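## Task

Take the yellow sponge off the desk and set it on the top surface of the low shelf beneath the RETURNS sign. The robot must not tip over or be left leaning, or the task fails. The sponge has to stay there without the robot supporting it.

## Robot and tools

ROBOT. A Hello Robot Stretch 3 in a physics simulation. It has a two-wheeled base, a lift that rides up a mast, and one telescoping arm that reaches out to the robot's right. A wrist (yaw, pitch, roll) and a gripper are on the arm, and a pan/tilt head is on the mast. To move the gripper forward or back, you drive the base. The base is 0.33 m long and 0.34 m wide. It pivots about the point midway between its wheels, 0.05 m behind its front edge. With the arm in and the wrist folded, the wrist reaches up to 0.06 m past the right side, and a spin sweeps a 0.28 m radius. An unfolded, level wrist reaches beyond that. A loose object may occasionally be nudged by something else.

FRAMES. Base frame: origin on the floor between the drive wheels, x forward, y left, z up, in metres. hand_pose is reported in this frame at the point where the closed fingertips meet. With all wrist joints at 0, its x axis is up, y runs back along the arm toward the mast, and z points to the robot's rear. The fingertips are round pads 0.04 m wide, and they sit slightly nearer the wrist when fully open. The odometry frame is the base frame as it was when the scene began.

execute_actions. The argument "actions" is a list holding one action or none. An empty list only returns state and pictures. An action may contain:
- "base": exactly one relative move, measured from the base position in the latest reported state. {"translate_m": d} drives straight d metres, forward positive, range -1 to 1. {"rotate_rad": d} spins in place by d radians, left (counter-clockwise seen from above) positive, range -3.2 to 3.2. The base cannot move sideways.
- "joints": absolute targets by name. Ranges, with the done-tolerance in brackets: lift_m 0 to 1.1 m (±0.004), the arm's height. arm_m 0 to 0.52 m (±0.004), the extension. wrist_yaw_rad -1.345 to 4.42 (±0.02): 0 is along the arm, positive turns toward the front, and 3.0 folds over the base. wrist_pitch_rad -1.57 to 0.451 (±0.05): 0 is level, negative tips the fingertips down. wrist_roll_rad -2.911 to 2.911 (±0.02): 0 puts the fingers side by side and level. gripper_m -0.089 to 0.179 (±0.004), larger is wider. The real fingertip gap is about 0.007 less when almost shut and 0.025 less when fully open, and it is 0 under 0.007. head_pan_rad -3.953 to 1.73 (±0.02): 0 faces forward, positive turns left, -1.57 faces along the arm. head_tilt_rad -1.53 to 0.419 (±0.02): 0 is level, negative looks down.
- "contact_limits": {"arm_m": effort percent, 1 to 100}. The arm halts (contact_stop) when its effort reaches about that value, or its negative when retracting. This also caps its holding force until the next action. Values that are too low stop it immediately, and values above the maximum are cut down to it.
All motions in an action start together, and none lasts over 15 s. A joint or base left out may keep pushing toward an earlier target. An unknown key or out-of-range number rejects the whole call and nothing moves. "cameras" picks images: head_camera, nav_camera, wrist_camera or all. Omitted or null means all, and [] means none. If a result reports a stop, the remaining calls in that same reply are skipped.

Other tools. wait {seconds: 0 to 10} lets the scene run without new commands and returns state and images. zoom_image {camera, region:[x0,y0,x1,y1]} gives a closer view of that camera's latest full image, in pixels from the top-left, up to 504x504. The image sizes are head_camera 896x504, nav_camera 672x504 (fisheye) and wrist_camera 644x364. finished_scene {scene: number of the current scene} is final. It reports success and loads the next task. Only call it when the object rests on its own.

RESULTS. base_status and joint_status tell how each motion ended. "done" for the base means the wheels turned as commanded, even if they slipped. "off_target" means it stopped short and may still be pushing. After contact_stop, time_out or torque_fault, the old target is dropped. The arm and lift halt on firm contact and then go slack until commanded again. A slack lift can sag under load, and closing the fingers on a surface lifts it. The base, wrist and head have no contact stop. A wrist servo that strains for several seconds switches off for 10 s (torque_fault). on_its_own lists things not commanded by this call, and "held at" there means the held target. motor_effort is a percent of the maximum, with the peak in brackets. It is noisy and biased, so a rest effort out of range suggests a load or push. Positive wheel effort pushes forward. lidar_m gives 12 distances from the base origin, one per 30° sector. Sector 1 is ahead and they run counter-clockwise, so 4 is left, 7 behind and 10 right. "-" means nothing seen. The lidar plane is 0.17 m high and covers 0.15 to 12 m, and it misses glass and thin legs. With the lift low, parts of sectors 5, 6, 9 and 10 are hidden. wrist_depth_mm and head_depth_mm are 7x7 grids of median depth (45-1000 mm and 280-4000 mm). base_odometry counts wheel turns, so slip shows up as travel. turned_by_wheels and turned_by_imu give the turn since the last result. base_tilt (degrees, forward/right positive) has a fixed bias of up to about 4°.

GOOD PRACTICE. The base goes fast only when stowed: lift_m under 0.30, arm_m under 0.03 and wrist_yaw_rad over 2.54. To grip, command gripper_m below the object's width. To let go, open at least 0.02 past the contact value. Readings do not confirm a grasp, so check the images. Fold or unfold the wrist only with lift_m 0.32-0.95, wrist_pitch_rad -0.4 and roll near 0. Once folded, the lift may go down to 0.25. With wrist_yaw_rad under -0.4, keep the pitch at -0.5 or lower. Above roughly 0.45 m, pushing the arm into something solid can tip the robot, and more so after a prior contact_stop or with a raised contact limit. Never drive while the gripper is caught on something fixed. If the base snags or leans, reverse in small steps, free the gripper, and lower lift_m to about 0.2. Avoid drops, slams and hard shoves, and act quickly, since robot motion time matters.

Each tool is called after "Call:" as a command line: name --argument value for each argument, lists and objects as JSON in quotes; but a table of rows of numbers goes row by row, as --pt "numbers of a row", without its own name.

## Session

Call:
execute_actions --actions '[]'

Scene clock: 0.00 s.
base_odometry: x=+0.000 y=+0.000 heading=+0.000 (m, m, rad; odometry frame)
turned_by_wheels: +0.000 (rad since the last result)
turned_by_imu: +0.000 (rad since the last result)
base_tilt: forward=+1.7 right=+0.1 (deg)
lidar_m: 1.17 0.75 0.83 1.24 2.16 0.91 0.65 0.62 0.64 0.85 1.00 1.47
head_depth_mm: 1562 1564 1558 1545 1539 1538 1268 / 1457 1452 1448 1447 1439 1418 1402 / 1356 1355 1350 1348 1338 1337 1332 / 1276 1268 1261 1261 1259 1256 1255 / 1196 1197 1190 1193 1181 1186 1182 / 1130 1130 1126 1122 1123 1114 1114 / 1075 1071 1067 1066 1063 1060 1055
base_status: not commanded
joint_positions: lift_m=+0.441 arm_m=-0.002 wrist_yaw_rad=+3.073 wrist_pitch_rad=-0.596 wrist_roll_rad=+0.001 gripper_m=+0.037 head_pan_rad=+0.011 head_tilt_rad=-0.013
joint_status: not commanded
motor_effort: left_wheel=+1 right_wheel=-1 lift_m=+27 arm_m=-1 wrist_yaw_rad=+0 wrist_pitch_rad=+5 wrist_roll_rad=+0 gripper_m=+1 head_pan_rad=+0 head_tilt_rad=+2 (%)
hand_pose: x=-0.0076 y=+0.0547 z=+0.4160 quat_wxyz=(+0.231, +0.683, +0.185, +0.668) (m; base frame)
wrist_depth_mm: - - - - - 783 650 / - - - - - 925 923 / 927 908 906 932 937 824 802 / 773 752 770 759 791 774 691 / 655 654 660 650 680 668 661 / 581 580 - 608 590 594 604 / 519 525 - - 523 532 537
pictures: head_camera (sideways: a quarter turn clockwise sets it upright), nav_camera (sideways: a quarter turn counterclockwise sets it upright), wrist_camera
camera_calibration (this result's frames):
head_camera: T_world_to_cam=[[-0.00422182, 0.0321569, -0.999474, 1.3208], [-0.0350717, 0.998863, 0.0322854, -0.0413529], [0.999376, 0.0351895, -0.00308923, -0.0428381], [0, 0, 0, 1]] pos_world=[0.0469372, 0.00034068, 1.3213]
nav_camera: T_world_to_cam=[[0.016663, -0.0316875, 0.999359, -1.25695], [-0.0393483, -0.998744, -0.0310119, 0.0929503], [0.999087, -0.0388064, -0.0178889, -0.0221649], [0, 0, 0, 1]] pos_world=[0.0467467, 0.0521437, 1.25863]
wrist_camera: T_world_to_cam=[[0.99893, -0.0297713, 0.0353834, -0.00905969], [0.00393816, -0.707629, -0.706573, 0.364495], [0.0460739, 0.705957, -0.706755, 0.425393], [0, 0, 0, 1]] pos_world=[-0.011985, -0.0426516, 0.558511]
Images, in order (width x height): head_camera 896x504, nav_camera 672x504, wrist_camera 644x364.

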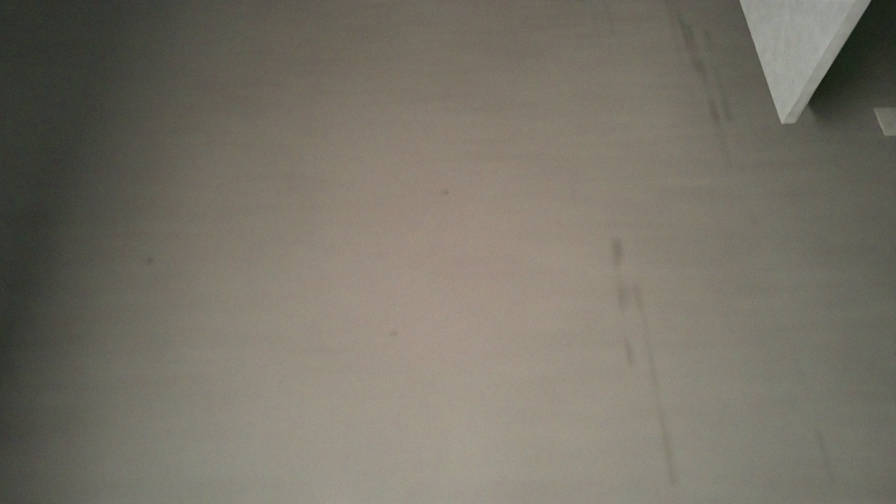

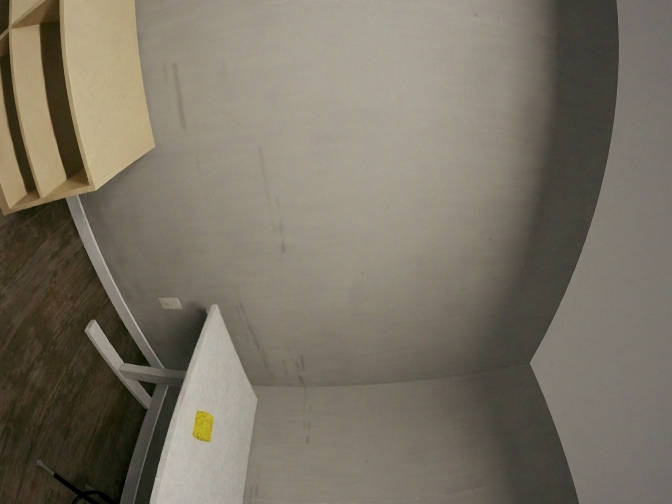

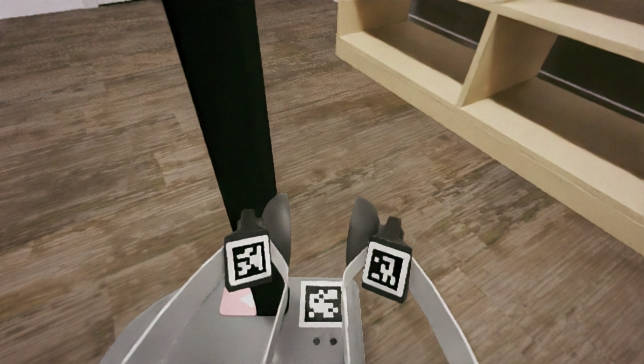

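Call:
execute_actions --actions '[{"joints": {"head_pan_rad": -0.65, "head_tilt_rad": -0.45, "lift_m": 0.29}}]' --cameras '["head_camera", "nav_camera"]'

Call:
execute_actions --actions '[{"joints": {"head_pan_rad": 1.2, "head_tilt_rad": -0.2}}]' --cameras '["head_camera", "nav_camera"]'

Scene clock: 8.73 s.
base_odometry: x=+0.000 y=+0.000 heading=+0.000 (m, m, rad; odometry frame)
turned_by_wheels: +0.000 (rad since the last result)
turned_by_imu: +0.001 (rad since the last result)
base_tilt: forward=+1.7 right=+0.1 (deg)
lidar_m: 1.17 0.75 0.83 1.24 2.16 0.91 0.65 0.62 0.64 0.85 1.00 1.47
head_depth_mm: 1355 1444 1552 1382 1034 1641 1412 / 1404 1503 1606 1396 1086 1690 1391 / 1447 1552 1672 1405 1138 1762 1429 / 1496 1616 1753 1412 2020 1760 1429 / 1550 1678 1818 1430 2029 1759 1436 / 1615 1752 1876 1434 1727 1751 1440 / 1587 1628 1692 1446 1819 1760 1439
base_status: not commanded
joint_positions: lift_m=+0.291 arm_m=-0.002 wrist_yaw_rad=+3.073 wrist_pitch_rad=-0.596 wrist_roll_rad=+0.001 gripper_m=+0.037 head_pan_rad=-0.643 head_tilt_rad=-0.444
joint_status: all done
motor_effort: left_wheel=+1(1) right_wheel=-1(1) lift_m=+14(25) arm_m=+0(1) wrist_yaw_rad=+0(0) wrist_pitch_rad=+5(5) wrist_roll_rad=+0(0) gripper_m=+1(1) head_pan_rad=-3(24) head_tilt_rad=-3(27) (%)
hand_pose: x=-0.0076 y=+0.0547 z=+0.2655 quat_wxyz=(+0.231, +0.683, +0.185, +0.668) (m; base frame)
wrist_depth_mm: - - - - 985 815 840 / 823 805 - 848 853 763 698 / 666 670 672 691 687 687 624 / 561 558 563 578 574 575 583 / 485 - - - 493 500 502 / - - - - 432 437 438 / - - - - 381 387 393
pictures: head_camera (sideways: a quarter turn clockwise sets it upright), nav_camera (sideways: a quarter turn counterclockwise sets it upright)
camera_calibration (this result's frames):
head_camera: T_world_to_cam=[[-0.317997, 0.278394, -0.906297, 1.20086], [0.592029, 0.804946, 0.0395333, -0.0545938], [0.740527, -0.523983, -0.420787, 0.502417], [0, 0, 0, 1]] pos_world=[0.0421379, -0.0271096, 1.30191]
nav_camera: T_world_to_cam=[[0.327209, -0.284873, 0.900989, -1.13024], [-0.645161, -0.764012, -0.00726313, 0.0657165], [0.690436, -0.578907, -0.43378, 0.521034], [0, 0, 0, 1]] pos_world=[0.0524815, 0.0298636, 1.24483]
Images, in order (width x height): head_camera 896x504, nav_camera 672x504.

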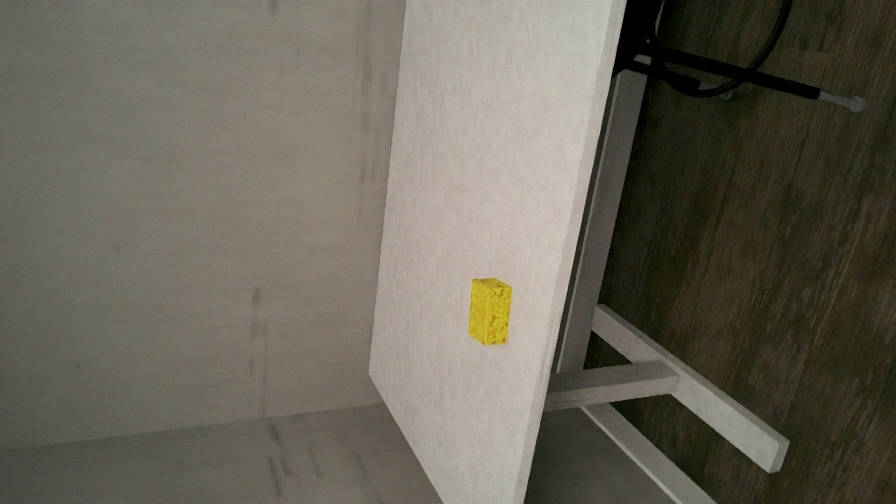

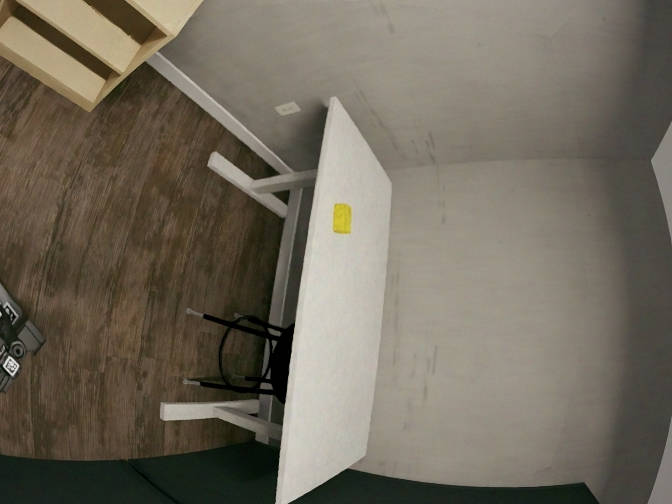

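Scene clock: 10.23 s.
base_odometry: x=+0.000 y=+0.000 heading=+0.000 (m, m, rad; odometry frame)
turned_by_wheels: +0.000 (rad since the last result)
turned_by_imu: +0.000 (rad since the last result)
base_tilt: forward=+1.7 right=+0.0 (deg)
lidar_m: 1.17 0.75 0.83 1.24 2.15 0.91 0.65 0.62 0.64 0.85 1.00 1.47
head_depth_mm: 1019 1046 1080 1114 1157 1181 949 / 1083 1117 1157 1197 1238 1244 954 / 1158 1190 1230 1282 1336 1267 988 / 1237 1284 1329 1389 1446 1277 1075 / 1335 1389 1434 1510 1594 1280 1246 / 1441 1504 1575 1657 1722 1288 1338 / 1569 1655 1732 1829 1925 2045 1705
base_status: not commanded
joint_positions: lift_m=+0.291 arm_m=-0.002 wrist_yaw_rad=+3.073 wrist_pitch_rad=-0.596 wrist_roll_rad=+0.001 gripper_m=+0.037 head_pan_rad=+1.193 head_tilt_rad=-0.211
joint_status: all done
motor_effort: left_wheel=+1(1) right_wheel=-1(0) lift_m=+15(15) arm_m=-1(0) wrist_yaw_rad=+1(1) wrist_pitch_rad=+5(5) wrist_roll_rad=+0(0) gripper_m=+0(0) head_pan_rad=+2(29) head_tilt_rad=+5(23) (%)
hand_pose: x=-0.0076 y=+0.0547 z=+0.2655 quat_wxyz=(+0.231, +0.683, +0.185, +0.668) (m; base frame)
wrist_depth_mm: - - - - 976 817 862 / 804 801 - 849 843 774 700 / 662 657 667 690 690 678 626 / 552 561 565 567 582 580 588 / 486 - - - 492 500 498 / - - - - 434 437 440 / - - - - 385 383 388
pictures: head_camera (sideways: a quarter turn clockwise sets it upright), nav_camera (sideways: a quarter turn counterclockwise sets it upright)
camera_calibration (this result's frames):
head_camera: T_world_to_cam=[[-0.104012, -0.174663, -0.979119, 1.29465], [-0.935114, 0.352466, 0.0364615, -0.0412907], [0.338738, 0.91938, -0.19999, 0.217509], [0, 0, 0, 1]] pos_world=[0.0223689, 0.0407072, 1.31262]
nav_camera: T_world_to_cam=[[0.108194, 0.186106, 0.976554, -1.22757], [0.90743, -0.419701, -0.0205518, 0.0735503], [0.406036, 0.888378, -0.214287, 0.237111], [0, 0, 0, 1]] pos_world=[-0.0302019, 0.0486817, 1.25111]
Images, in order (width x height): head_camera 896x504, nav_camera 672x504.

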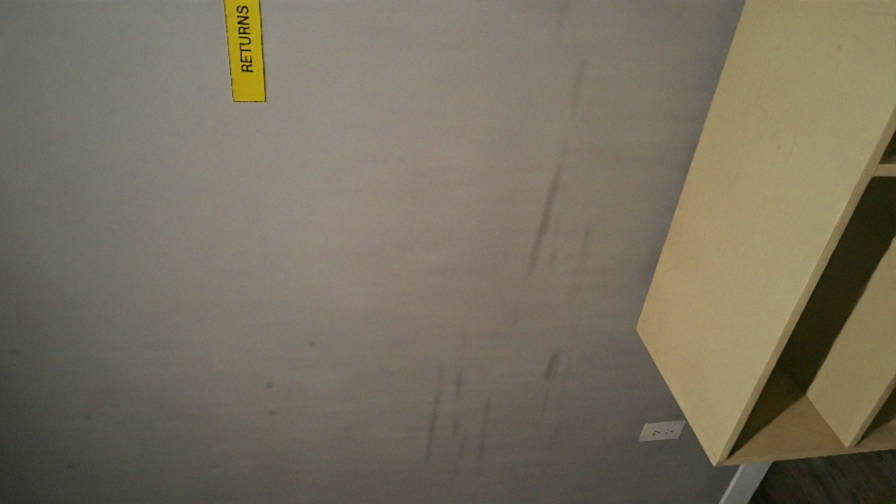

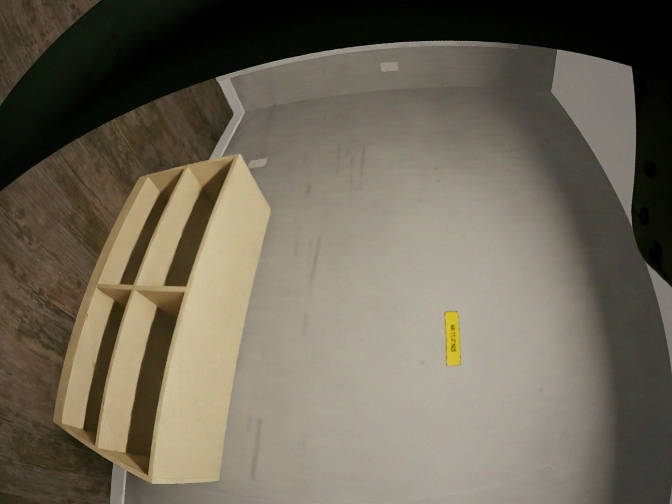

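Call:
execute_actions --actions '[{"base": {"rotate_rad": -0.175}, "joints": {"head_pan_rad": -0.6, "head_tilt_rad": -0.6}}]' --cameras '[]'

Call:
execute_actions --actions '[{"base": {"translate_m": 0.6}}]' --cameras '[]'

Call:
execute_actions --actions '[{"base": {"rotate_rad": 0.745}, "joints": {"head_pan_rad": -1.4, "head_tilt_rad": -0.75, "lift_m": 0.88, "wrist_pitch_rad": -0.4}}]' --cameras '["head_camera", "nav_camera"]'

Scene clock: 54.10 s.
base_odometry: x=+0.000 y=+0.000 heading=-0.175 (m, m, rad; odometry frame)
turned_by_wheels: -0.175 (rad since the last result)
turned_by_imu: -0.170 (rad since the last result)
base_tilt: forward=+1.7 right=+0.1 (deg)
lidar_m: 1.26 0.75 0.83 1.24 2.12 1.13 0.70 0.62 0.62 0.74 1.05 0.99
head_depth_mm: 1350 1476 1450 1041 1685 1487 1282 / 1377 1508 1455 1094 1793 1518 1283 / 1413 1544 1470 1095 1815 1531 1288 / 1440 1582 1480 1152 1881 1527 1284 / 1481 1628 1487 1158 1883 1539 1296 / 1510 1671 1497 1170 1898 1545 1306 / 1546 1717 1519 1236 1794 1542 1312
base_status: done
joint_positions: lift_m=+0.291 arm_m=-0.002 wrist_yaw_rad=+3.073 wrist_pitch_rad=-0.596 wrist_roll_rad=+0.001 gripper_m=+0.037 head_pan_rad=-0.593 head_tilt_rad=-0.593
joint_status: all done
motor_effort: left_wheel=+5(13) right_wheel=-4(10) lift_m=+14(14) arm_m=-1(1) wrist_yaw_rad=+1(1) wrist_pitch_rad=+5(6) wrist_roll_rad=+0(0) gripper_m=+0(0) head_pan_rad=-3(31) head_tilt_rad=-3(26) (%)
hand_pose: x=-0.0076 y=+0.0547 z=+0.2655 quat_wxyz=(+0.231, +0.683, +0.185, +0.668) (m; base frame)
wrist_depth_mm: - - - - 851 901 825 / 807 807 - 863 829 756 703 / 653 666 663 672 680 704 633 / 548 563 555 572 571 581 577 / 483 - - - 494 494 497 / - - - - 437 434 444 / - - - - 380 388 391
pictures: none
No camera images: the call's "cameras" was empty. Leave "cameras" out to get every camera's image.

Scene clock: 57.73 s.
base_odometry: x=+0.591 y=-0.104 heading=-0.175 (m, m, rad; odometry frame)
turned_by_wheels: +0.000 (rad since the last result)
turned_by_imu: +0.006 (rad since the last result)
base_tilt: forward=+1.7 right=+0.1 (deg)
lidar_m: 0.75 0.67 0.38 0.35 0.88 2.54 1.20 1.07 1.07 0.69 0.95 0.90
head_depth_mm: 1012 1101 1211 1039 814 668 1281 / 1029 1130 1241 1043 814 687 1284 / 1055 1158 1256 1053 775 708 1292 / 1081 1187 1288 1056 826 713 1295 / 1104 1216 1334 1065 826 734 1294 / 1129 1251 1374 1072 831 1422 1289 / 1118 1171 1217 1169 836 1319 1296
base_status: done
joint_positions: lift_m=+0.291 arm_m=-0.002 wrist_yaw_rad=+3.073 wrist_pitch_rad=-0.596 wrist_roll_rad=+0.001 gripper_m=+0.037 head_pan_rad=-0.593 head_tilt_rad=-0.593
joint_status: not commanded
motor_effort: left_wheel=+4(13) right_wheel=-4(8) lift_m=+15(15) arm_m=+0(1) wrist_yaw_rad=+1(1) wrist_pitch_rad=+6(5) wrist_roll_rad=+0(0) gripper_m=+0(0) head_pan_rad=-2(3) head_tilt_rad=-3(3) (%)
hand_pose: x=-0.0076 y=+0.0547 z=+0.2655 quat_wxyz=(+0.231, +0.683, +0.185, +0.668) (m; base frame)
wrist_depth_mm: - - - 870 409 564 520 / 786 810 - 690 464 634 543 / 651 661 677 594 560 663 574 / 556 542 559 565 566 574 572 / 480 - - - 497 491 501 / - - - - 432 432 436 / - - - - 388 385 392
pictures: none
No camera images: the call's "cameras" was empty. Leave "cameras" out to get every camera's image.

Scene clock: 63.93 s.
base_odometry: x=+0.591 y=-0.104 heading=+0.570 (m, m, rad; odometry frame)
turned_by_wheels: +0.745 (rad since the last result)
turned_by_imu: +0.729 (rad since the last result)
base_tilt: forward=+1.7 right=+0.1 (deg)
lidar_m: 0.67 0.35 0.86 1.44 1.49 1.10 1.07 0.90 0.69 1.23 0.90 0.70
head_depth_mm: 1038 1163 1069 852 702 1437 - / 1055 1186 1070 854 722 1438 - / 1072 1206 1081 856 726 - - / 1095 1231 1089 859 749 - - / 1115 1250 1099 865 751 1400 1209 / 1132 1278 1094 869 776 1371 1209 / 1154 1275 1142 873 778 1392 1224
base_status: done
joint_positions: lift_m=+0.879 arm_m=-0.002 wrist_yaw_rad=+3.073 wrist_pitch_rad=-0.422 wrist_roll_rad=+0.001 gripper_m=+0.037 head_pan_rad=-1.393 head_tilt_rad=-0.741
joint_status: all done
motor_effort: left_wheel=-3(9) right_wheel=+3(10) lift_m=+40(41) arm_m=+0(1) wrist_yaw_rad=+0(0) wrist_pitch_rad=+8(10) wrist_roll_rad=+0(0) gripper_m=+1(0) head_pan_rad=-3(33) head_tilt_rad=-4(17) (%)
hand_pose: x=-0.0059 y=+0.0800 z=+0.8912 quat_wxyz=(+0.172, +0.696, +0.124, +0.686) (m; base frame)
wrist_depth_mm: - - - - - - 795 / - - - - - - 772 / - - - - - 929 775 / - - - - - 724 705 / - - - - 966 580 585 / - - - - 831 515 495 / - - - - 983 499 468
pictures: head_camera (sideways: a quarter turn clockwise sets it upright), nav_camera (sideways: a quarter turn counterclockwise sets it upright)
camera_calibration (this result's frames):
head_camera: T_world_to_cam=[[-0.0865186, 0.663203, -0.743422, 0.987084], [0.983992, 0.173588, 0.0403415, -0.0580214], [0.155804, -0.728031, -0.667605, 0.827101], [0, 0, 0, 1]] pos_world=[0.013628, -0.0424097, 1.28834]
nav_camera: T_world_to_cam=[[0.08848, -0.672211, 0.735054, -0.912435], [-0.992771, -0.119595, 0.010132, 0.045191], [0.0810976, -0.730637, -0.677933, 0.842394], [0, 0, 0, 1]] pos_world=[0.0572803, 0.00754014, 1.24132]
Images, in order (width x height): head_camera 896x504, nav_camera 672x504.

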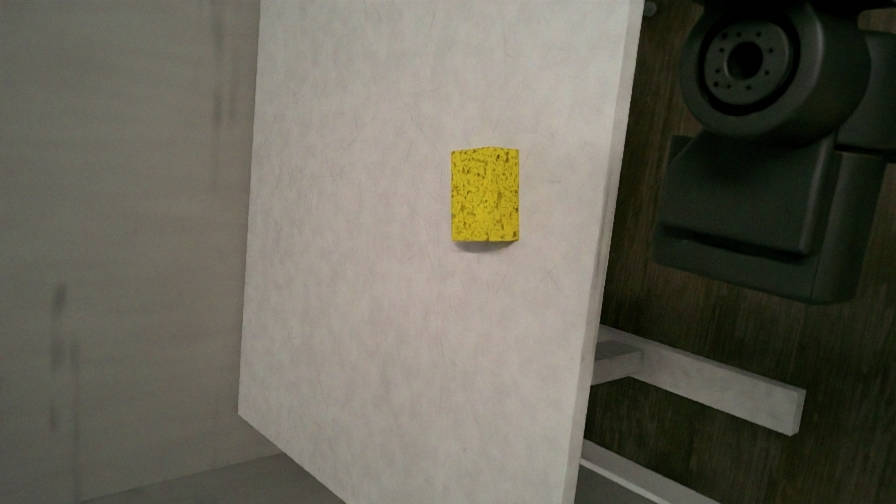

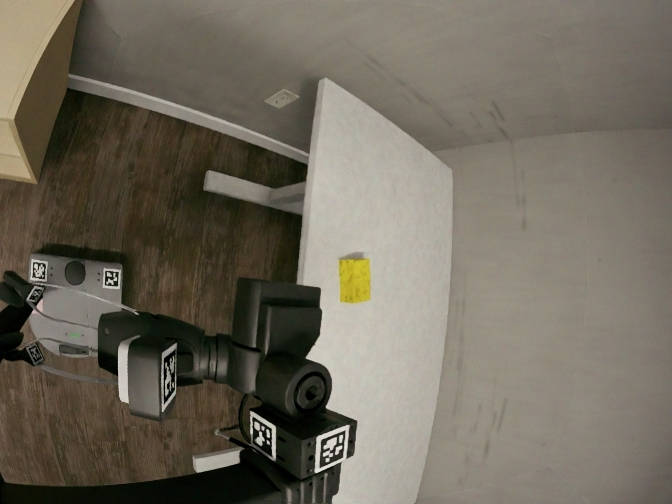

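Call:
zoom_image --camera "head_camera" --region '[420, 130, 560, 260]'

Region (420, 130, 560, 260) of head_camera's 896x504 image, scaled by 3.600, with more detail than that image has; it fills the top 468 rows of this view, and the rest is white.

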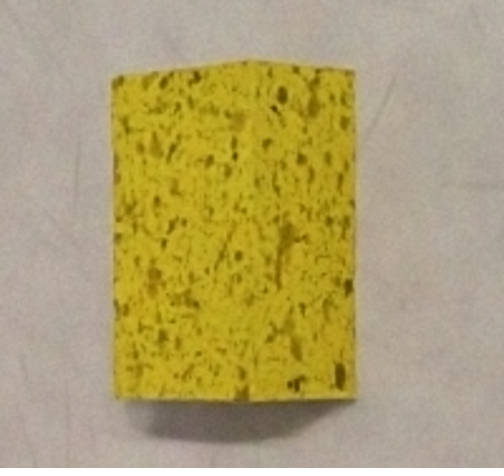

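Call:
execute_actions --actions '[{"base": {"translate_m": -0.135}, "joints": {"wrist_yaw_rad": 1.68, "gripper_m": 0.15}}]' --cameras '[]'

Call:
execute_actions --actions '[{"joints": {"arm_m": 0.462, "lift_m": 0.83}}]' --cameras '["head_camera", "wrist_camera"]'

Scene clock: 109.50 s.
base_odometry: x=+0.477 y=-0.177 heading=+0.570 (m, m, rad; odometry frame)
turned_by_wheels: +0.000 (rad since the last result)
turned_by_imu: +0.000 (rad since the last result)
base_tilt: forward=+1.7 right=+0.0 (deg)
lidar_m: 0.79 0.47 0.91 2.52 1.30 0.96 0.93 0.97 0.63 0.91 0.96 0.83
head_depth_mm: 1036 1160 1071 848 710 - - / 1050 1184 1077 852 713 - - / 1073 1206 1079 856 727 1380 - / 1092 1223 1085 861 747 1385 - / 1110 1252 1097 794 753 1417 - / 1127 1273 1101 869 775 1407 - / 1153 1301 1110 875 778 1422 1217
base_status: done
joint_positions: lift_m=+0.879 arm_m=-0.002 wrist_yaw_rad=+1.683 wrist_pitch_rad=-0.422 wrist_roll_rad=+0.001 gripper_m=+0.150 head_pan_rad=-1.393 head_tilt_rad=-0.741
joint_status: all done
motor_effort: left_wheel=-2(8) right_wheel=+3(4) lift_m=+39(39) arm_m=-1(1) wrist_yaw_rad=-2(3) wrist_pitch_rad=+8(8) wrist_roll_rad=+0(0) gripper_m=+0(87) head_pan_rad=-3(4) head_tilt_rad=-4(4) (%)
hand_pose: x=+0.2011 y=-0.1184 z=+0.8912 quat_wxyz=(+0.571, +0.614, -0.350, +0.417) (m; base frame)
wrist_depth_mm: 792 722 697 655 630 594 571 / 836 818 773 722 681 655 616 / 847 864 824 792 742 715 683 / 656 676 822 911 822 779 535 / 832 - 849 - 947 831 448 / 789 707 904 - - - 912 / 916 901 970 - - - -
pictures: none
No camera images: the call's "cameras" was empty. Leave "cameras" out to get every camera's image.

Scene clock: 114.10 s.
base_odometry: x=+0.477 y=-0.177 heading=+0.570 (m, m, rad; odometry frame)
turned_by_wheels: +0.000 (rad since the last result)
turned_by_imu: +0.001 (rad since the last result)
base_tilt: forward=+1.7 right=+0.1 (deg)
lidar_m: 0.79 0.46 0.91 2.53 1.31 0.96 0.93 0.97 0.63 0.91 0.96 0.84
head_depth_mm: 1039 1131 1027 848 702 1343 1191 / 1058 1167 - 851 706 1375 1197 / 1071 1200 1170 855 725 1381 1202 / 1089 1232 1122 835 748 1380 1208 / 1109 1248 1099 891 751 1384 1208 / 1130 1274 1099 867 775 1394 1213 / 1156 1300 1109 872 779 1379 1215
base_status: not commanded
joint_positions: lift_m=+0.831 arm_m=+0.462 wrist_yaw_rad=+1.681 wrist_pitch_rad=-0.421 wrist_roll_rad=+0.001 gripper_m=+0.150 head_pan_rad=-1.393 head_tilt_rad=-0.741
joint_status: all done
motor_effort: left_wheel=-2(2) right_wheel=+3(3) lift_m=+14(37) arm_m=+5(7) wrist_yaw_rad=-1(2) wrist_pitch_rad=+8(8) wrist_roll_rad=+0(0) gripper_m=+0(0) head_pan_rad=-3(3) head_tilt_rad=-4(4) (%)
hand_pose: x=+0.2013 y=-0.5820 z=+0.8426 quat_wxyz=(+0.572, +0.614, -0.351, +0.416) (m; base frame)
wrist_depth_mm: 771 718 692 653 625 605 572 / 872 805 751 721 680 646 626 / 843 876 813 542 562 564 633 / 817 - 912 425 427 438 441 / 831 - 350 340 346 367 352 / 822 - 284 243 291 - 297 / 924 928 247 203 250 252 257
pictures: head_camera (sideways: a quarter turn clockwise sets it upright), wrist_camera
camera_calibration (this result's frames):
head_camera: T_world_to_cam=[[-0.0863505, 0.663225, -0.743422, 0.987083], [0.984036, 0.173339, 0.0403415, -0.0580217], [0.155619, -0.72807, -0.667605, 0.827102], [0, 0, 0, 1]] pos_world=[0.0136172, -0.0424116, 1.28834]
wrist_camera: T_world_to_cam=[[0.141959, -0.988999, 0.0415677, -0.642799], [-0.562803, -0.115186, -0.818526, 0.767702], [0.81431, 0.0928026, -0.572964, 0.54251], [0, 0, 0, 1]] pos_world=[0.0815449, -0.597645, 0.965942]
Images, in order (width x height): head_camera 896x504, wrist_camera 644x364.

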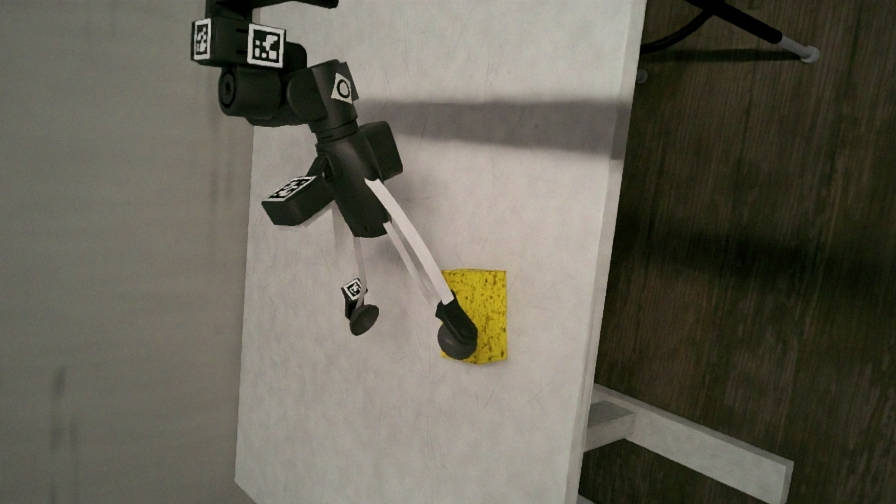

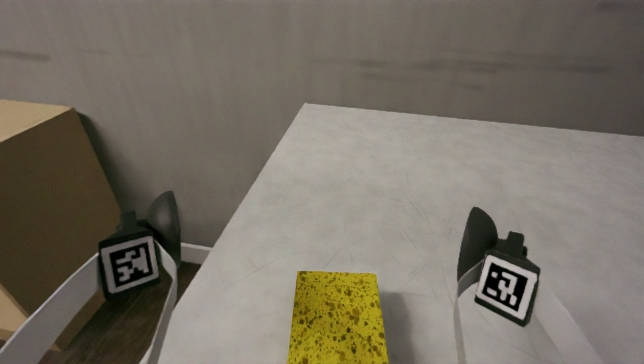

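Call:
execute_actions --actions '[{"joints": {"arm_m": 0.473, "lift_m": 0.745}}]' --cameras '["wrist_camera"]'

Scene clock: 124.80 s.
base_odometry: x=+0.477 y=-0.177 heading=+0.570 (m, m, rad; odometry frame)
turned_by_wheels: +0.000 (rad since the last result)
turned_by_imu: +0.001 (rad since the last result)
base_tilt: forward=+1.8 right=+0.1 (deg)
lidar_m: 0.79 0.46 0.91 2.53 1.31 0.96 0.93 0.97 0.63 0.91 0.96 0.84
head_depth_mm: 1033 1160 1151 849 704 1341 1190 / 1052 1184 1155 827 708 1378 1205 / 1070 1203 1104 807 728 1378 1202 / 1092 1226 1085 859 747 1382 1205 / 1103 1251 1089 795 753 1388 1209 / 1127 1283 1099 868 772 1397 1216 / 1151 1303 1110 873 776 1374 1219
base_status: not commanded
joint_positions: lift_m=+0.746 arm_m=+0.473 wrist_yaw_rad=+1.681 wrist_pitch_rad=-0.421 wrist_roll_rad=+0.001 gripper_m=+0.150 head_pan_rad=-1.393 head_tilt_rad=-0.741
joint_status: all done
motor_effort: left_wheel=-2(2) right_wheel=+3(3) lift_m=+15(14) arm_m=+5(7) wrist_yaw_rad=-1(1) wrist_pitch_rad=+8(8) wrist_roll_rad=+0(0) gripper_m=+1(0) head_pan_rad=-3(3) head_tilt_rad=-4(4) (%)
hand_pose: x=+0.2013 y=-0.5930 z=+0.7576 quat_wxyz=(+0.572, +0.614, -0.351, +0.416) (m; base frame)
wrist_depth_mm: 781 722 691 658 618 594 567 / 841 783 748 512 523 548 601 / 826 880 772 358 363 368 379 / 847 - 271 197 277 282 288 / 832 - 219 160 225 237 230 / 818 179 180 135 184 - 193 / 158 159 157 122 156 165 168
pictures: wrist_camera
camera_calibration (this result's frames):
wrist_camera: T_world_to_cam=[[0.141959, -0.988999, 0.0415677, -0.650149], [-0.562803, -0.115186, -0.818526, 0.696864], [0.81431, 0.0928026, -0.572964, 0.494833], [0, 0, 0, 1]] pos_world=[0.0815449, -0.60865, 0.880948]
Images, in order (width x height): wrist_camera 644x364.

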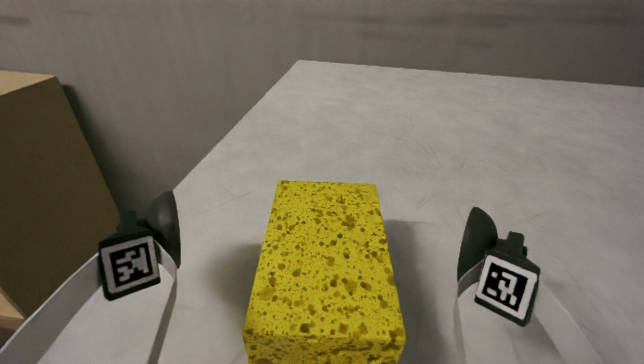

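Call:
execute_actions --actions '[{"joints": {"lift_m": 0.738}}]' --cameras '[]'

Call:
execute_actions --actions '[{"joints": {"gripper_m": 0.025}}]' --cameras '["wrist_camera"]'

Call:
execute_actions --actions '[{"joints": {"lift_m": 0.82}}]' --cameras '["wrist_camera", "head_camera"]'

Scene clock: 133.40 s.
base_odometry: x=+0.477 y=-0.177 heading=+0.570 (m, m, rad; odometry frame)
turned_by_wheels: +0.000 (rad since the last result)
turned_by_imu: +0.001 (rad since the last result)
base_tilt: forward=+1.7 right=+0.1 (deg)
lidar_m: 0.79 0.46 0.91 2.52 1.30 0.96 0.93 0.97 0.63 0.91 0.96 0.84
head_depth_mm: 1038 1159 1153 845 702 1343 1197 / 1053 1181 1160 827 709 1372 1193 / 1074 1210 1102 808 728 1374 1203 / 1094 1226 1092 872 747 1389 1204 / 1109 1247 1095 792 749 1389 1212 / 1130 1275 1100 869 775 1396 1214 / 1150 1305 1102 871 780 1372 1223
base_status: not commanded
joint_positions: lift_m=+0.739 arm_m=+0.473 wrist_yaw_rad=+1.681 wrist_pitch_rad=-0.421 wrist_roll_rad=+0.001 gripper_m=+0.150 head_pan_rad=-1.393 head_tilt_rad=-0.741
joint_status: all done
motor_effort: left_wheel=-2(2) right_wheel=+3(3) lift_m=+14(14) arm_m=+5(5) wrist_yaw_rad=+0(1) wrist_pitch_rad=+8(8) wrist_roll_rad=+0(0) gripper_m=+0(0) head_pan_rad=-2(3) head_tilt_rad=-4(4) (%)
hand_pose: x=+0.2013 y=-0.5930 z=+0.7506 quat_wxyz=(+0.572, +0.614, -0.351, +0.416) (m; base frame)
wrist_depth_mm: 767 732 699 650 617 604 571 / 829 804 745 502 498 511 600 / 842 920 363 340 352 353 364 / 848 980 260 185 267 270 274 / 846 - 209 150 208 226 221 / 820 171 172 126 175 - 184 / 152 152 146 117 148 157 160
pictures: none
No camera images: the call's "cameras" was empty. Leave "cameras" out to get every camera's image.

Scene clock: 135.13 s.
base_odometry: x=+0.477 y=-0.177 heading=+0.570 (m, m, rad; odometry frame)
turned_by_wheels: +0.000 (rad since the last result)
turned_by_imu: +0.000 (rad since the last result)
base_tilt: forward=+1.7 right=+0.1 (deg)
lidar_m: 0.79 0.46 0.91 2.53 1.31 0.96 0.93 0.97 0.63 0.91 0.96 0.83
head_depth_mm: 1039 1155 1151 848 705 1337 1190 / 1058 1185 1160 826 707 1376 1197 / 1072 1210 1099 811 730 1384 1205 / 1087 1224 1086 849 746 1386 1204 / 1110 1248 1097 796 750 1381 1207 / 1131 1276 1101 868 775 1399 1212 / 1149 1302 1107 874 778 1369 1219
base_status: not commanded
joint_positions: lift_m=+0.739 arm_m=+0.473 wrist_yaw_rad=+1.681 wrist_pitch_rad=-0.420 wrist_roll_rad=+0.001 gripper_m=+0.026 head_pan_rad=-1.393 head_tilt_rad=-0.741
joint_status: all done
motor_effort: left_wheel=-2(2) right_wheel=+3(3) lift_m=+14(14) arm_m=+5(5) wrist_yaw_rad=-1(1) wrist_pitch_rad=+8(8) wrist_roll_rad=+0(1) gripper_m=-13(93) head_pan_rad=-3(3) head_tilt_rad=-4(4) (%)
hand_pose: x=+0.2014 y=-0.5930 z=+0.7508 quat_wxyz=(+0.571, +0.614, -0.351, +0.417) (m; base frame)
wrist_depth_mm: 773 728 686 643 619 592 563 / 821 805 740 495 498 520 587 / 823 913 387 340 345 357 365 / 848 961 259 183 269 271 275 / 831 217 181 150 216 220 221 / 766 176 167 127 171 185 186 / 156 154 146 116 153 158 159
pictures: wrist_camera
camera_calibration (this result's frames):
wrist_camera: T_world_to_cam=[[0.14191, -0.989005, 0.0416061, -0.649897], [-0.561858, -0.115082, -0.81919, 0.691806], [0.81497, 0.0928747, -0.572012, 0.490049], [0, 0, 0, 1]] pos_world=[0.0815488, -0.60865, 0.874074]
Images, in order (width x height): wrist_camera 644x364.

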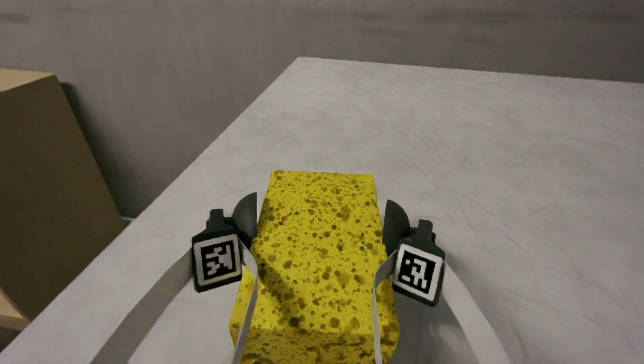

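Scene clock: 136.70 s.
base_odometry: x=+0.477 y=-0.177 heading=+0.570 (m, m, rad; odometry frame)
turned_by_wheels: +0.000 (rad since the last result)
turned_by_imu: +0.000 (rad since the last result)
base_tilt: forward=+1.7 right=+0.1 (deg)
lidar_m: 0.79 0.46 0.91 2.53 1.31 0.96 0.93 0.97 0.63 0.91 0.96 0.84
head_depth_mm: 1037 1135 1024 848 704 1344 1195 / 1059 1173 995 851 708 1371 1197 / 1074 1208 1165 858 724 1385 1201 / 1092 1223 1110 838 747 1387 1209 / 1111 1254 1094 793 753 1400 1205 / 1132 1276 1100 842 774 1398 1211 / 1149 1301 1108 874 777 1370 1217
base_status: not commanded
joint_positions: lift_m=+0.819 arm_m=+0.473 wrist_yaw_rad=+1.681 wrist_pitch_rad=-0.420 wrist_roll_rad=+0.001 gripper_m=+0.026 head_pan_rad=-1.393 head_tilt_rad=-0.741
joint_status: all done
motor_effort: left_wheel=-2(2) right_wheel=+3(4) lift_m=+39(40) arm_m=+5(5) wrist_yaw_rad=-1(1) wrist_pitch_rad=+8(8) wrist_roll_rad=+0(0) gripper_m=-13(14) head_pan_rad=-3(3) head_tilt_rad=-4(4) (%)
hand_pose: x=+0.2014 y=-0.5930 z=+0.8316 quat_wxyz=(+0.571, +0.614, -0.351, +0.417) (m; base frame)
wrist_depth_mm: 758 719 695 655 631 584 560 / 850 787 763 704 674 631 615 / 821 896 842 519 535 538 554 / 827 - 914 183 415 417 419 / 839 - 253 150 328 336 337 / 851 - 253 127 260 281 284 / 912 233 222 116 233 241 243
pictures: head_camera (sideways: a quarter turn clockwise sets it upright), wrist_camera
camera_calibration (this result's frames):
head_camera: T_world_to_cam=[[-0.0863504, 0.663225, -0.743422, 0.987083], [0.984036, 0.173339, 0.0403415, -0.0580217], [0.155619, -0.72807, -0.667605, 0.827102], [0, 0, 0, 1]] pos_world=[0.0136172, -0.0424116, 1.28834]
wrist_camera: T_world_to_cam=[[0.141913, -0.989004, 0.0416049, -0.653254], [-0.561858, -0.115082, -0.81919, 0.757928], [0.81497, 0.0928774, -0.572012, 0.536221], [0, 0, 0, 1]] pos_world=[0.0815488, -0.60865, 0.95479]
Images, in order (width x height): head_camera 896x504, wrist_camera 644x364.

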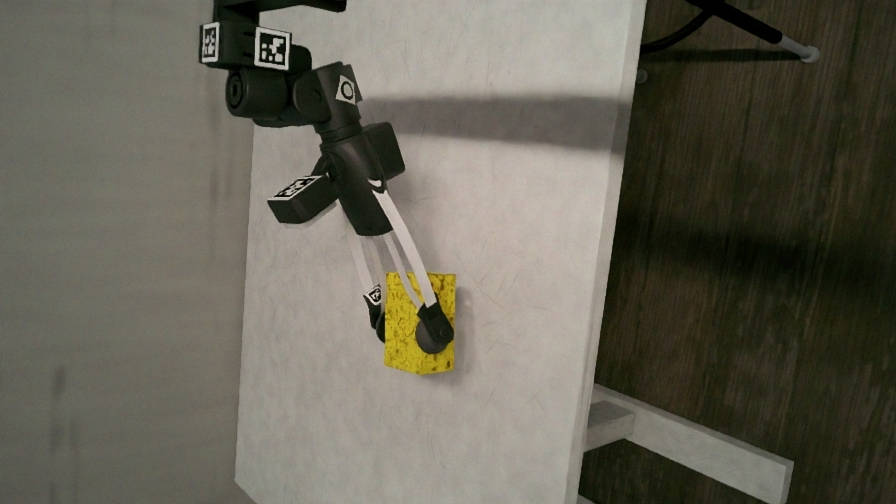

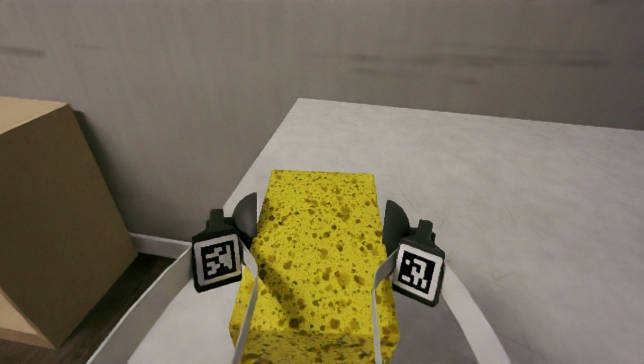

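Call:
execute_actions --actions '[{"base": {"rotate_rad": 1.6}, "joints": {"arm_m": 0.15, "head_pan_rad": -1.3, "head_tilt_rad": -0.75}}]' --cameras '["nav_camera"]'

Scene clock: 160.17 s.
base_odometry: x=+0.477 y=-0.177 heading=+2.170 (m, m, rad; odometry frame)
turned_by_wheels: +1.600 (rad since the last result)
turned_by_imu: +1.566 (rad since the last result)
base_tilt: forward=+1.7 right=+0.1 (deg)
lidar_m: 2.53 1.28 0.96 0.93 0.98 0.63 0.91 0.96 0.83 0.74 0.46 0.91
head_depth_mm: 664 741 834 951 - 1313 1196 / 682 762 863 993 1161 1326 1206 / 700 783 891 1030 1175 1324 1199 / 721 809 930 1024 899 1169 1174 / 740 837 959 1032 855 507 1165 / 760 865 997 1036 861 494 1184 / 783 894 1038 1043 861 1046 1206
base_status: done
joint_positions: lift_m=+0.819 arm_m=+0.150 wrist_yaw_rad=+1.681 wrist_pitch_rad=-0.420 wrist_roll_rad=+0.001 gripper_m=+0.026 head_pan_rad=-1.307 head_tilt_rad=-0.741
joint_status: all done
motor_effort: left_wheel=-2(8) right_wheel=+3(10) lift_m=+39(39) arm_m=-6(7) wrist_yaw_rad=+0(1) wrist_pitch_rad=+8(8) wrist_roll_rad=+0(0) gripper_m=-14(14) head_pan_rad=+3(11) head_tilt_rad=-4(5) (%)
hand_pose: x=+0.2014 y=-0.2707 z=+0.8316 quat_wxyz=(+0.571, +0.614, -0.351, +0.417) (m; base frame)
wrist_depth_mm: - - - - - - 809 / - - - - - - 775 / - - - - - 813 720 / - - - 182 817 607 616 / - - - 149 504 485 505 / - - - 127 558 413 416 / 938 957 899 116 612 355 358
pictures: nav_camera (sideways: a quarter turn counterclockwise sets it upright)
camera_calibration (this result's frames):
nav_camera: T_world_to_cam=[[0.145944, -0.662117, 0.735052, -0.912783], [-0.978814, -0.204502, 0.0101322, 0.0451056], [0.143611, -0.720958, -0.677935, 0.842016], [0, 0, 0, 1]] pos_world=[0.0564426, 0.0119124, 1.24132]
Images, in order (width x height): nav_camera 672x504.

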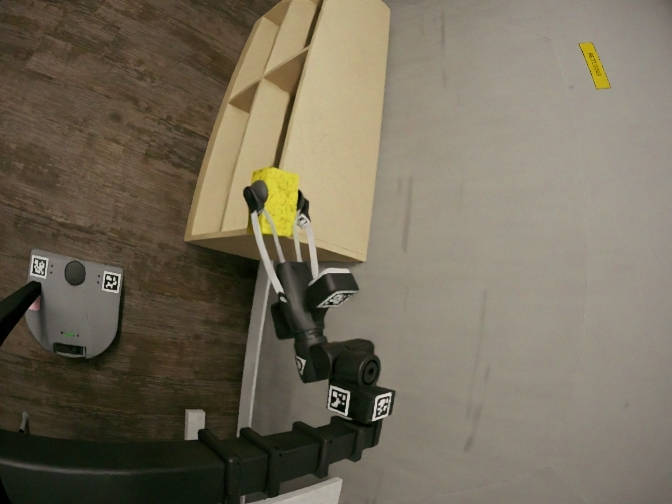

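Call:
execute_actions --actions '[{"base": {"translate_m": 0.5}, "joints": {"lift_m": 0.72, "arm_m": 0.3}}]'

Scene clock: 169.00 s.
base_odometry: x=+0.195 y=+0.236 heading=+2.170 (m, m, rad; odometry frame)
turned_by_wheels: +0.000 (rad since the last result)
turned_by_imu: +0.004 (rad since the last result)
base_tilt: forward=+1.7 right=+0.1 (deg)
lidar_m: 2.03 1.26 0.94 0.92 0.96 1.23 1.11 1.13 0.51 0.83 0.53 1.00
head_depth_mm: 676 759 852 944 821 746 925 / 697 779 884 983 805 770 1070 / 715 803 916 1005 801 947 1106 / 735 828 949 1026 848 968 1144 / 756 859 980 1034 680 988 1167 / 779 882 1023 1036 856 1019 1190 / 802 913 1059 1045 881 1091 1202
base_status: done
joint_positions: lift_m=+0.721 arm_m=+0.300 wrist_yaw_rad=+1.681 wrist_pitch_rad=-0.420 wrist_roll_rad=+0.001 gripper_m=+0.026 head_pan_rad=-1.307 head_tilt_rad=-0.741
joint_status: all done
motor_effort: left_wheel=-3(4) right_wheel=+3(9) lift_m=+15(38) arm_m=+5(6) wrist_yaw_rad=+0(0) wrist_pitch_rad=+8(8) wrist_roll_rad=+0(0) gripper_m=-14(13) head_pan_rad=+3(1) head_tilt_rad=-4(4) (%)
hand_pose: x=+0.2014 y=-0.4200 z=+0.7328 quat_wxyz=(+0.571, +0.614, -0.351, +0.417) (m; base frame)
wrist_depth_mm: - - - - - - 604 / - - - - - 854 576 / - - - - 555 577 539 / - - - 182 429 439 447 / - - - 150 346 348 358 / 968 980 932 127 273 296 297 / 855 867 820 117 246 255 257
pictures: head_camera (sideways: a quarter turn clockwise sets it upright), nav_camera (sideways: a quarter turn counterclockwise sets it upright), wrist_camera
camera_calibration (this result's frames):
head_camera: T_world_to_cam=[[-0.143215, 0.653312, -0.74342, 0.987427], [0.965425, 0.25754, 0.0403415, -0.0579081], [0.217816, -0.711939, -0.667607, 0.826726], [0, 0, 0, 1]] pos_world=[0.0172461, -0.0416055, 1.28834]
nav_camera: T_world_to_cam=[[0.145944, -0.662117, 0.735052, -0.912783], [-0.978814, -0.204502, 0.0101322, 0.0451056], [0.143611, -0.720957, -0.677935, 0.842016], [0, 0, 0, 1]] pos_world=[0.0564426, 0.0119124, 1.24132]
wrist_camera: T_world_to_cam=[[0.14184, -0.989015, 0.0416075, -0.47805], [-0.561866, -0.115043, -0.81919, 0.696978], [0.814977, 0.0928157, -0.572012, 0.463651], [0, 0, 0, 1]] pos_world=[0.0815494, -0.435651, 0.856061]
Images, in order (width x height): head_camera 896x504, nav_camera 672x504, wrist_camera 644x364.

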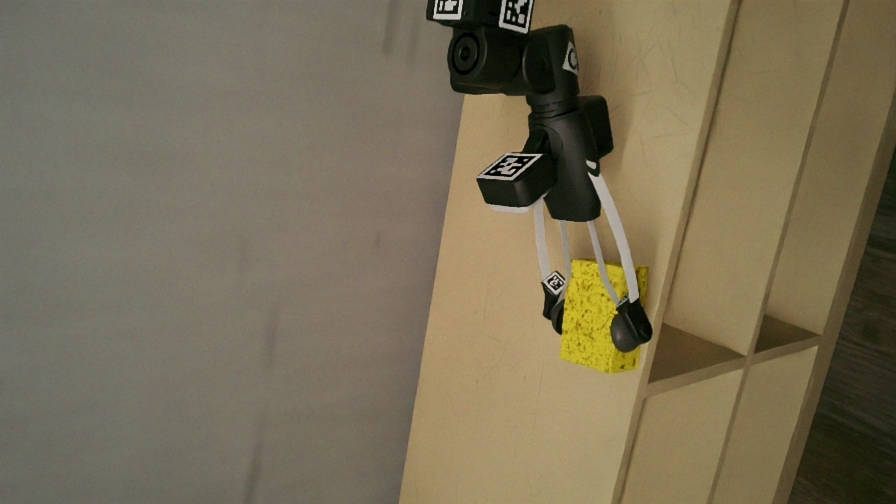

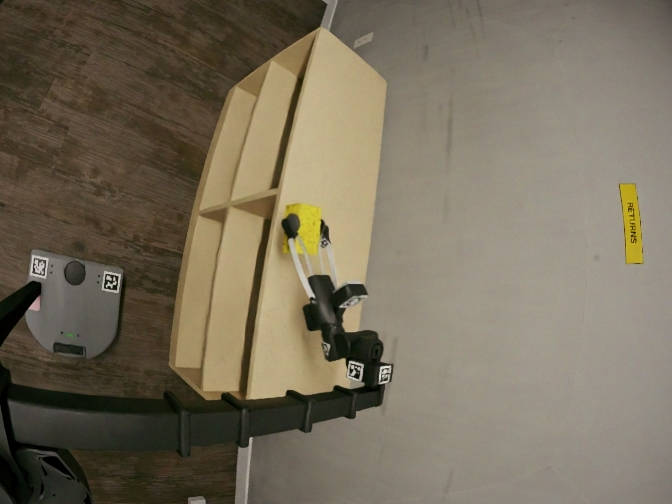

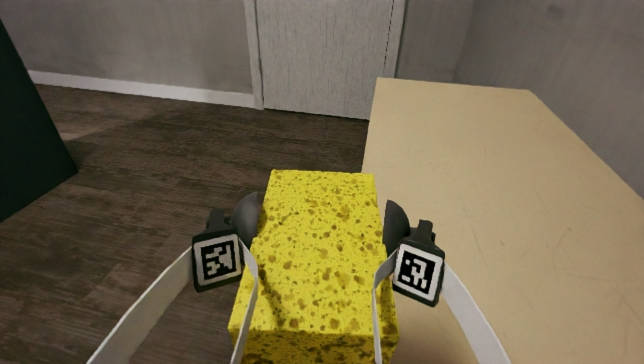

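Call:
execute_actions --actions '[{"joints": {"arm_m": 0.5, "lift_m": 0.66}}]' --cameras '["head_camera", "wrist_camera"]'

Scene clock: 183.33 s.
base_odometry: x=+0.195 y=+0.236 heading=+2.170 (m, m, rad; odometry frame)
turned_by_wheels: +0.000 (rad since the last result)
turned_by_imu: +0.001 (rad since the last result)
base_tilt: forward=+1.8 right=+0.1 (deg)
lidar_m: 2.03 1.26 0.94 0.91 0.96 1.23 1.11 1.13 0.51 0.82 0.53 1.00
head_depth_mm: 678 755 846 957 840 747 925 / 695 779 887 960 843 770 1076 / 714 805 917 997 849 948 1107 / 735 827 948 1028 839 968 1145 / 756 855 980 1033 853 976 1165 / 778 883 1019 1039 856 1016 1192 / 803 912 1057 1040 882 1089 1208
base_status: not commanded
joint_positions: lift_m=+0.661 arm_m=+0.500 wrist_yaw_rad=+1.681 wrist_pitch_rad=-0.420 wrist_roll_rad=+0.001 gripper_m=+0.026 head_pan_rad=-1.307 head_tilt_rad=-0.741
joint_status: all done
motor_effort: left_wheel=-3(3) right_wheel=+4(4) lift_m=+15(16) arm_m=+5(5) wrist_yaw_rad=+0(1) wrist_pitch_rad=+8(8) wrist_roll_rad=+0(0) gripper_m=-14(14) head_pan_rad=+1(2) head_tilt_rad=-4(4) (%)
hand_pose: x=+0.2014 y=-0.6200 z=+0.6728 quat_wxyz=(+0.571, +0.614, -0.351, +0.417) (m; base frame)
wrist_depth_mm: - - - - - 532 296 / - - - 590 615 498 287 / - - 409 415 425 422 275 / - - 313 182 322 343 268 / - 251 203 150 261 263 259 / 223 213 201 127 205 222 229 / 183 186 177 117 184 193 198
pictures: head_camera (sideways: a quarter turn clockwise sets it upright), wrist_camera
camera_calibration (this result's frames):
head_camera: T_world_to_cam=[[-0.143215, 0.653311, -0.74342, 0.987427], [0.965425, 0.25754, 0.0403415, -0.0579081], [0.217816, -0.711939, -0.667607, 0.826726], [0, 0, 0, 1]] pos_world=[0.0172461, -0.0416055, 1.28834]
wrist_camera: T_world_to_cam=[[0.141794, -0.989021, 0.0416076, -0.673369], [-0.561871, -0.115017, -0.81919, 0.624832], [0.814982, 0.0927781, -0.572012, 0.447869], [0, 0, 0, 1]] pos_world=[0.0815498, -0.635662, 0.796059]
Images, in order (width x height): head_camera 896x504, wrist_camera 644x364.

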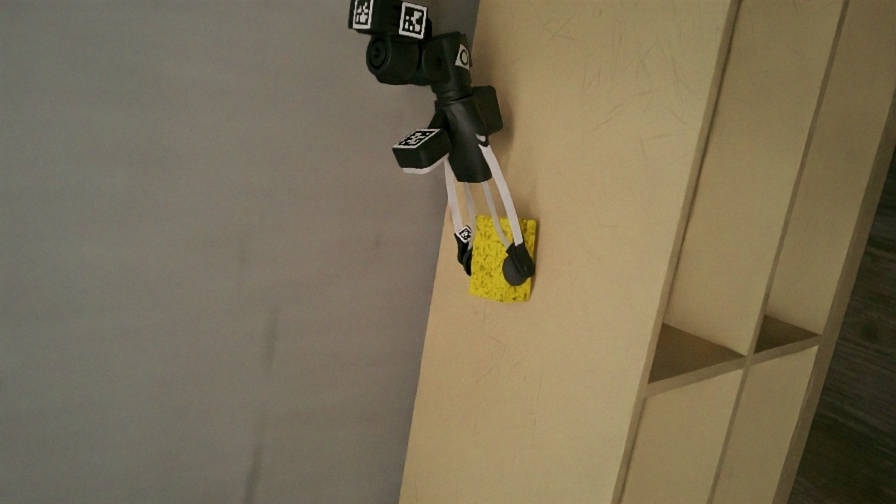

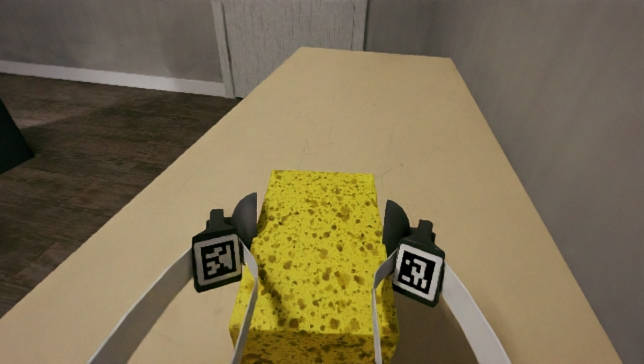

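Call:
execute_actions --actions '[{"joints": {"lift_m": 0.632}}]' --cameras '[]'

Scene clock: 192.97 s.
base_odometry: x=+0.195 y=+0.236 heading=+2.170 (m, m, rad; odometry frame)
turned_by_wheels: +0.000 (rad since the last result)
turned_by_imu: +0.001 (rad since the last result)
base_tilt: forward=+1.7 right=+0.1 (deg)
lidar_m: 2.03 1.26 0.94 0.92 0.96 1.23 1.11 1.13 0.51 0.82 0.52 1.00
head_depth_mm: 677 756 848 959 839 748 925 / 696 779 882 976 845 768 1070 / 714 800 916 1006 847 951 1111 / 736 830 945 1027 832 972 1138 / 756 854 982 1033 854 974 1165 / 777 882 1019 1036 858 1018 1189 / 802 916 1058 1045 883 1096 1205
base_status: not commanded
joint_positions: lift_m=+0.633 arm_m=+0.500 wrist_yaw_rad=+1.681 wrist_pitch_rad=-0.420 wrist_roll_rad=+0.001 gripper_m=+0.026 head_pan_rad=-1.307 head_tilt_rad=-0.741
joint_status: all done
motor_effort: left_wheel=-3(3) right_wheel=+3(4) lift_m=+15(16) arm_m=+5(5) wrist_yaw_rad=-1(1) wrist_pitch_rad=+8(8) wrist_roll_rad=+0(0) gripper_m=-13(14) head_pan_rad=+2(3) head_tilt_rad=-4(4) (%)
hand_pose: x=+0.2014 y=-0.6200 z=+0.6448 quat_wxyz=(+0.571, +0.614, -0.351, +0.417) (m; base frame)
wrist_depth_mm: - - - - - 536 298 / - - - 505 521 481 287 / - - 344 350 354 365 278 / - 261 267 182 274 277 267 / 223 214 184 150 223 225 235 / 180 181 172 127 176 188 196 / 155 157 149 116 157 161 163
pictures: none
No camera images: the call's "cameras" was empty. Leave "cameras" out to get every camera's image.


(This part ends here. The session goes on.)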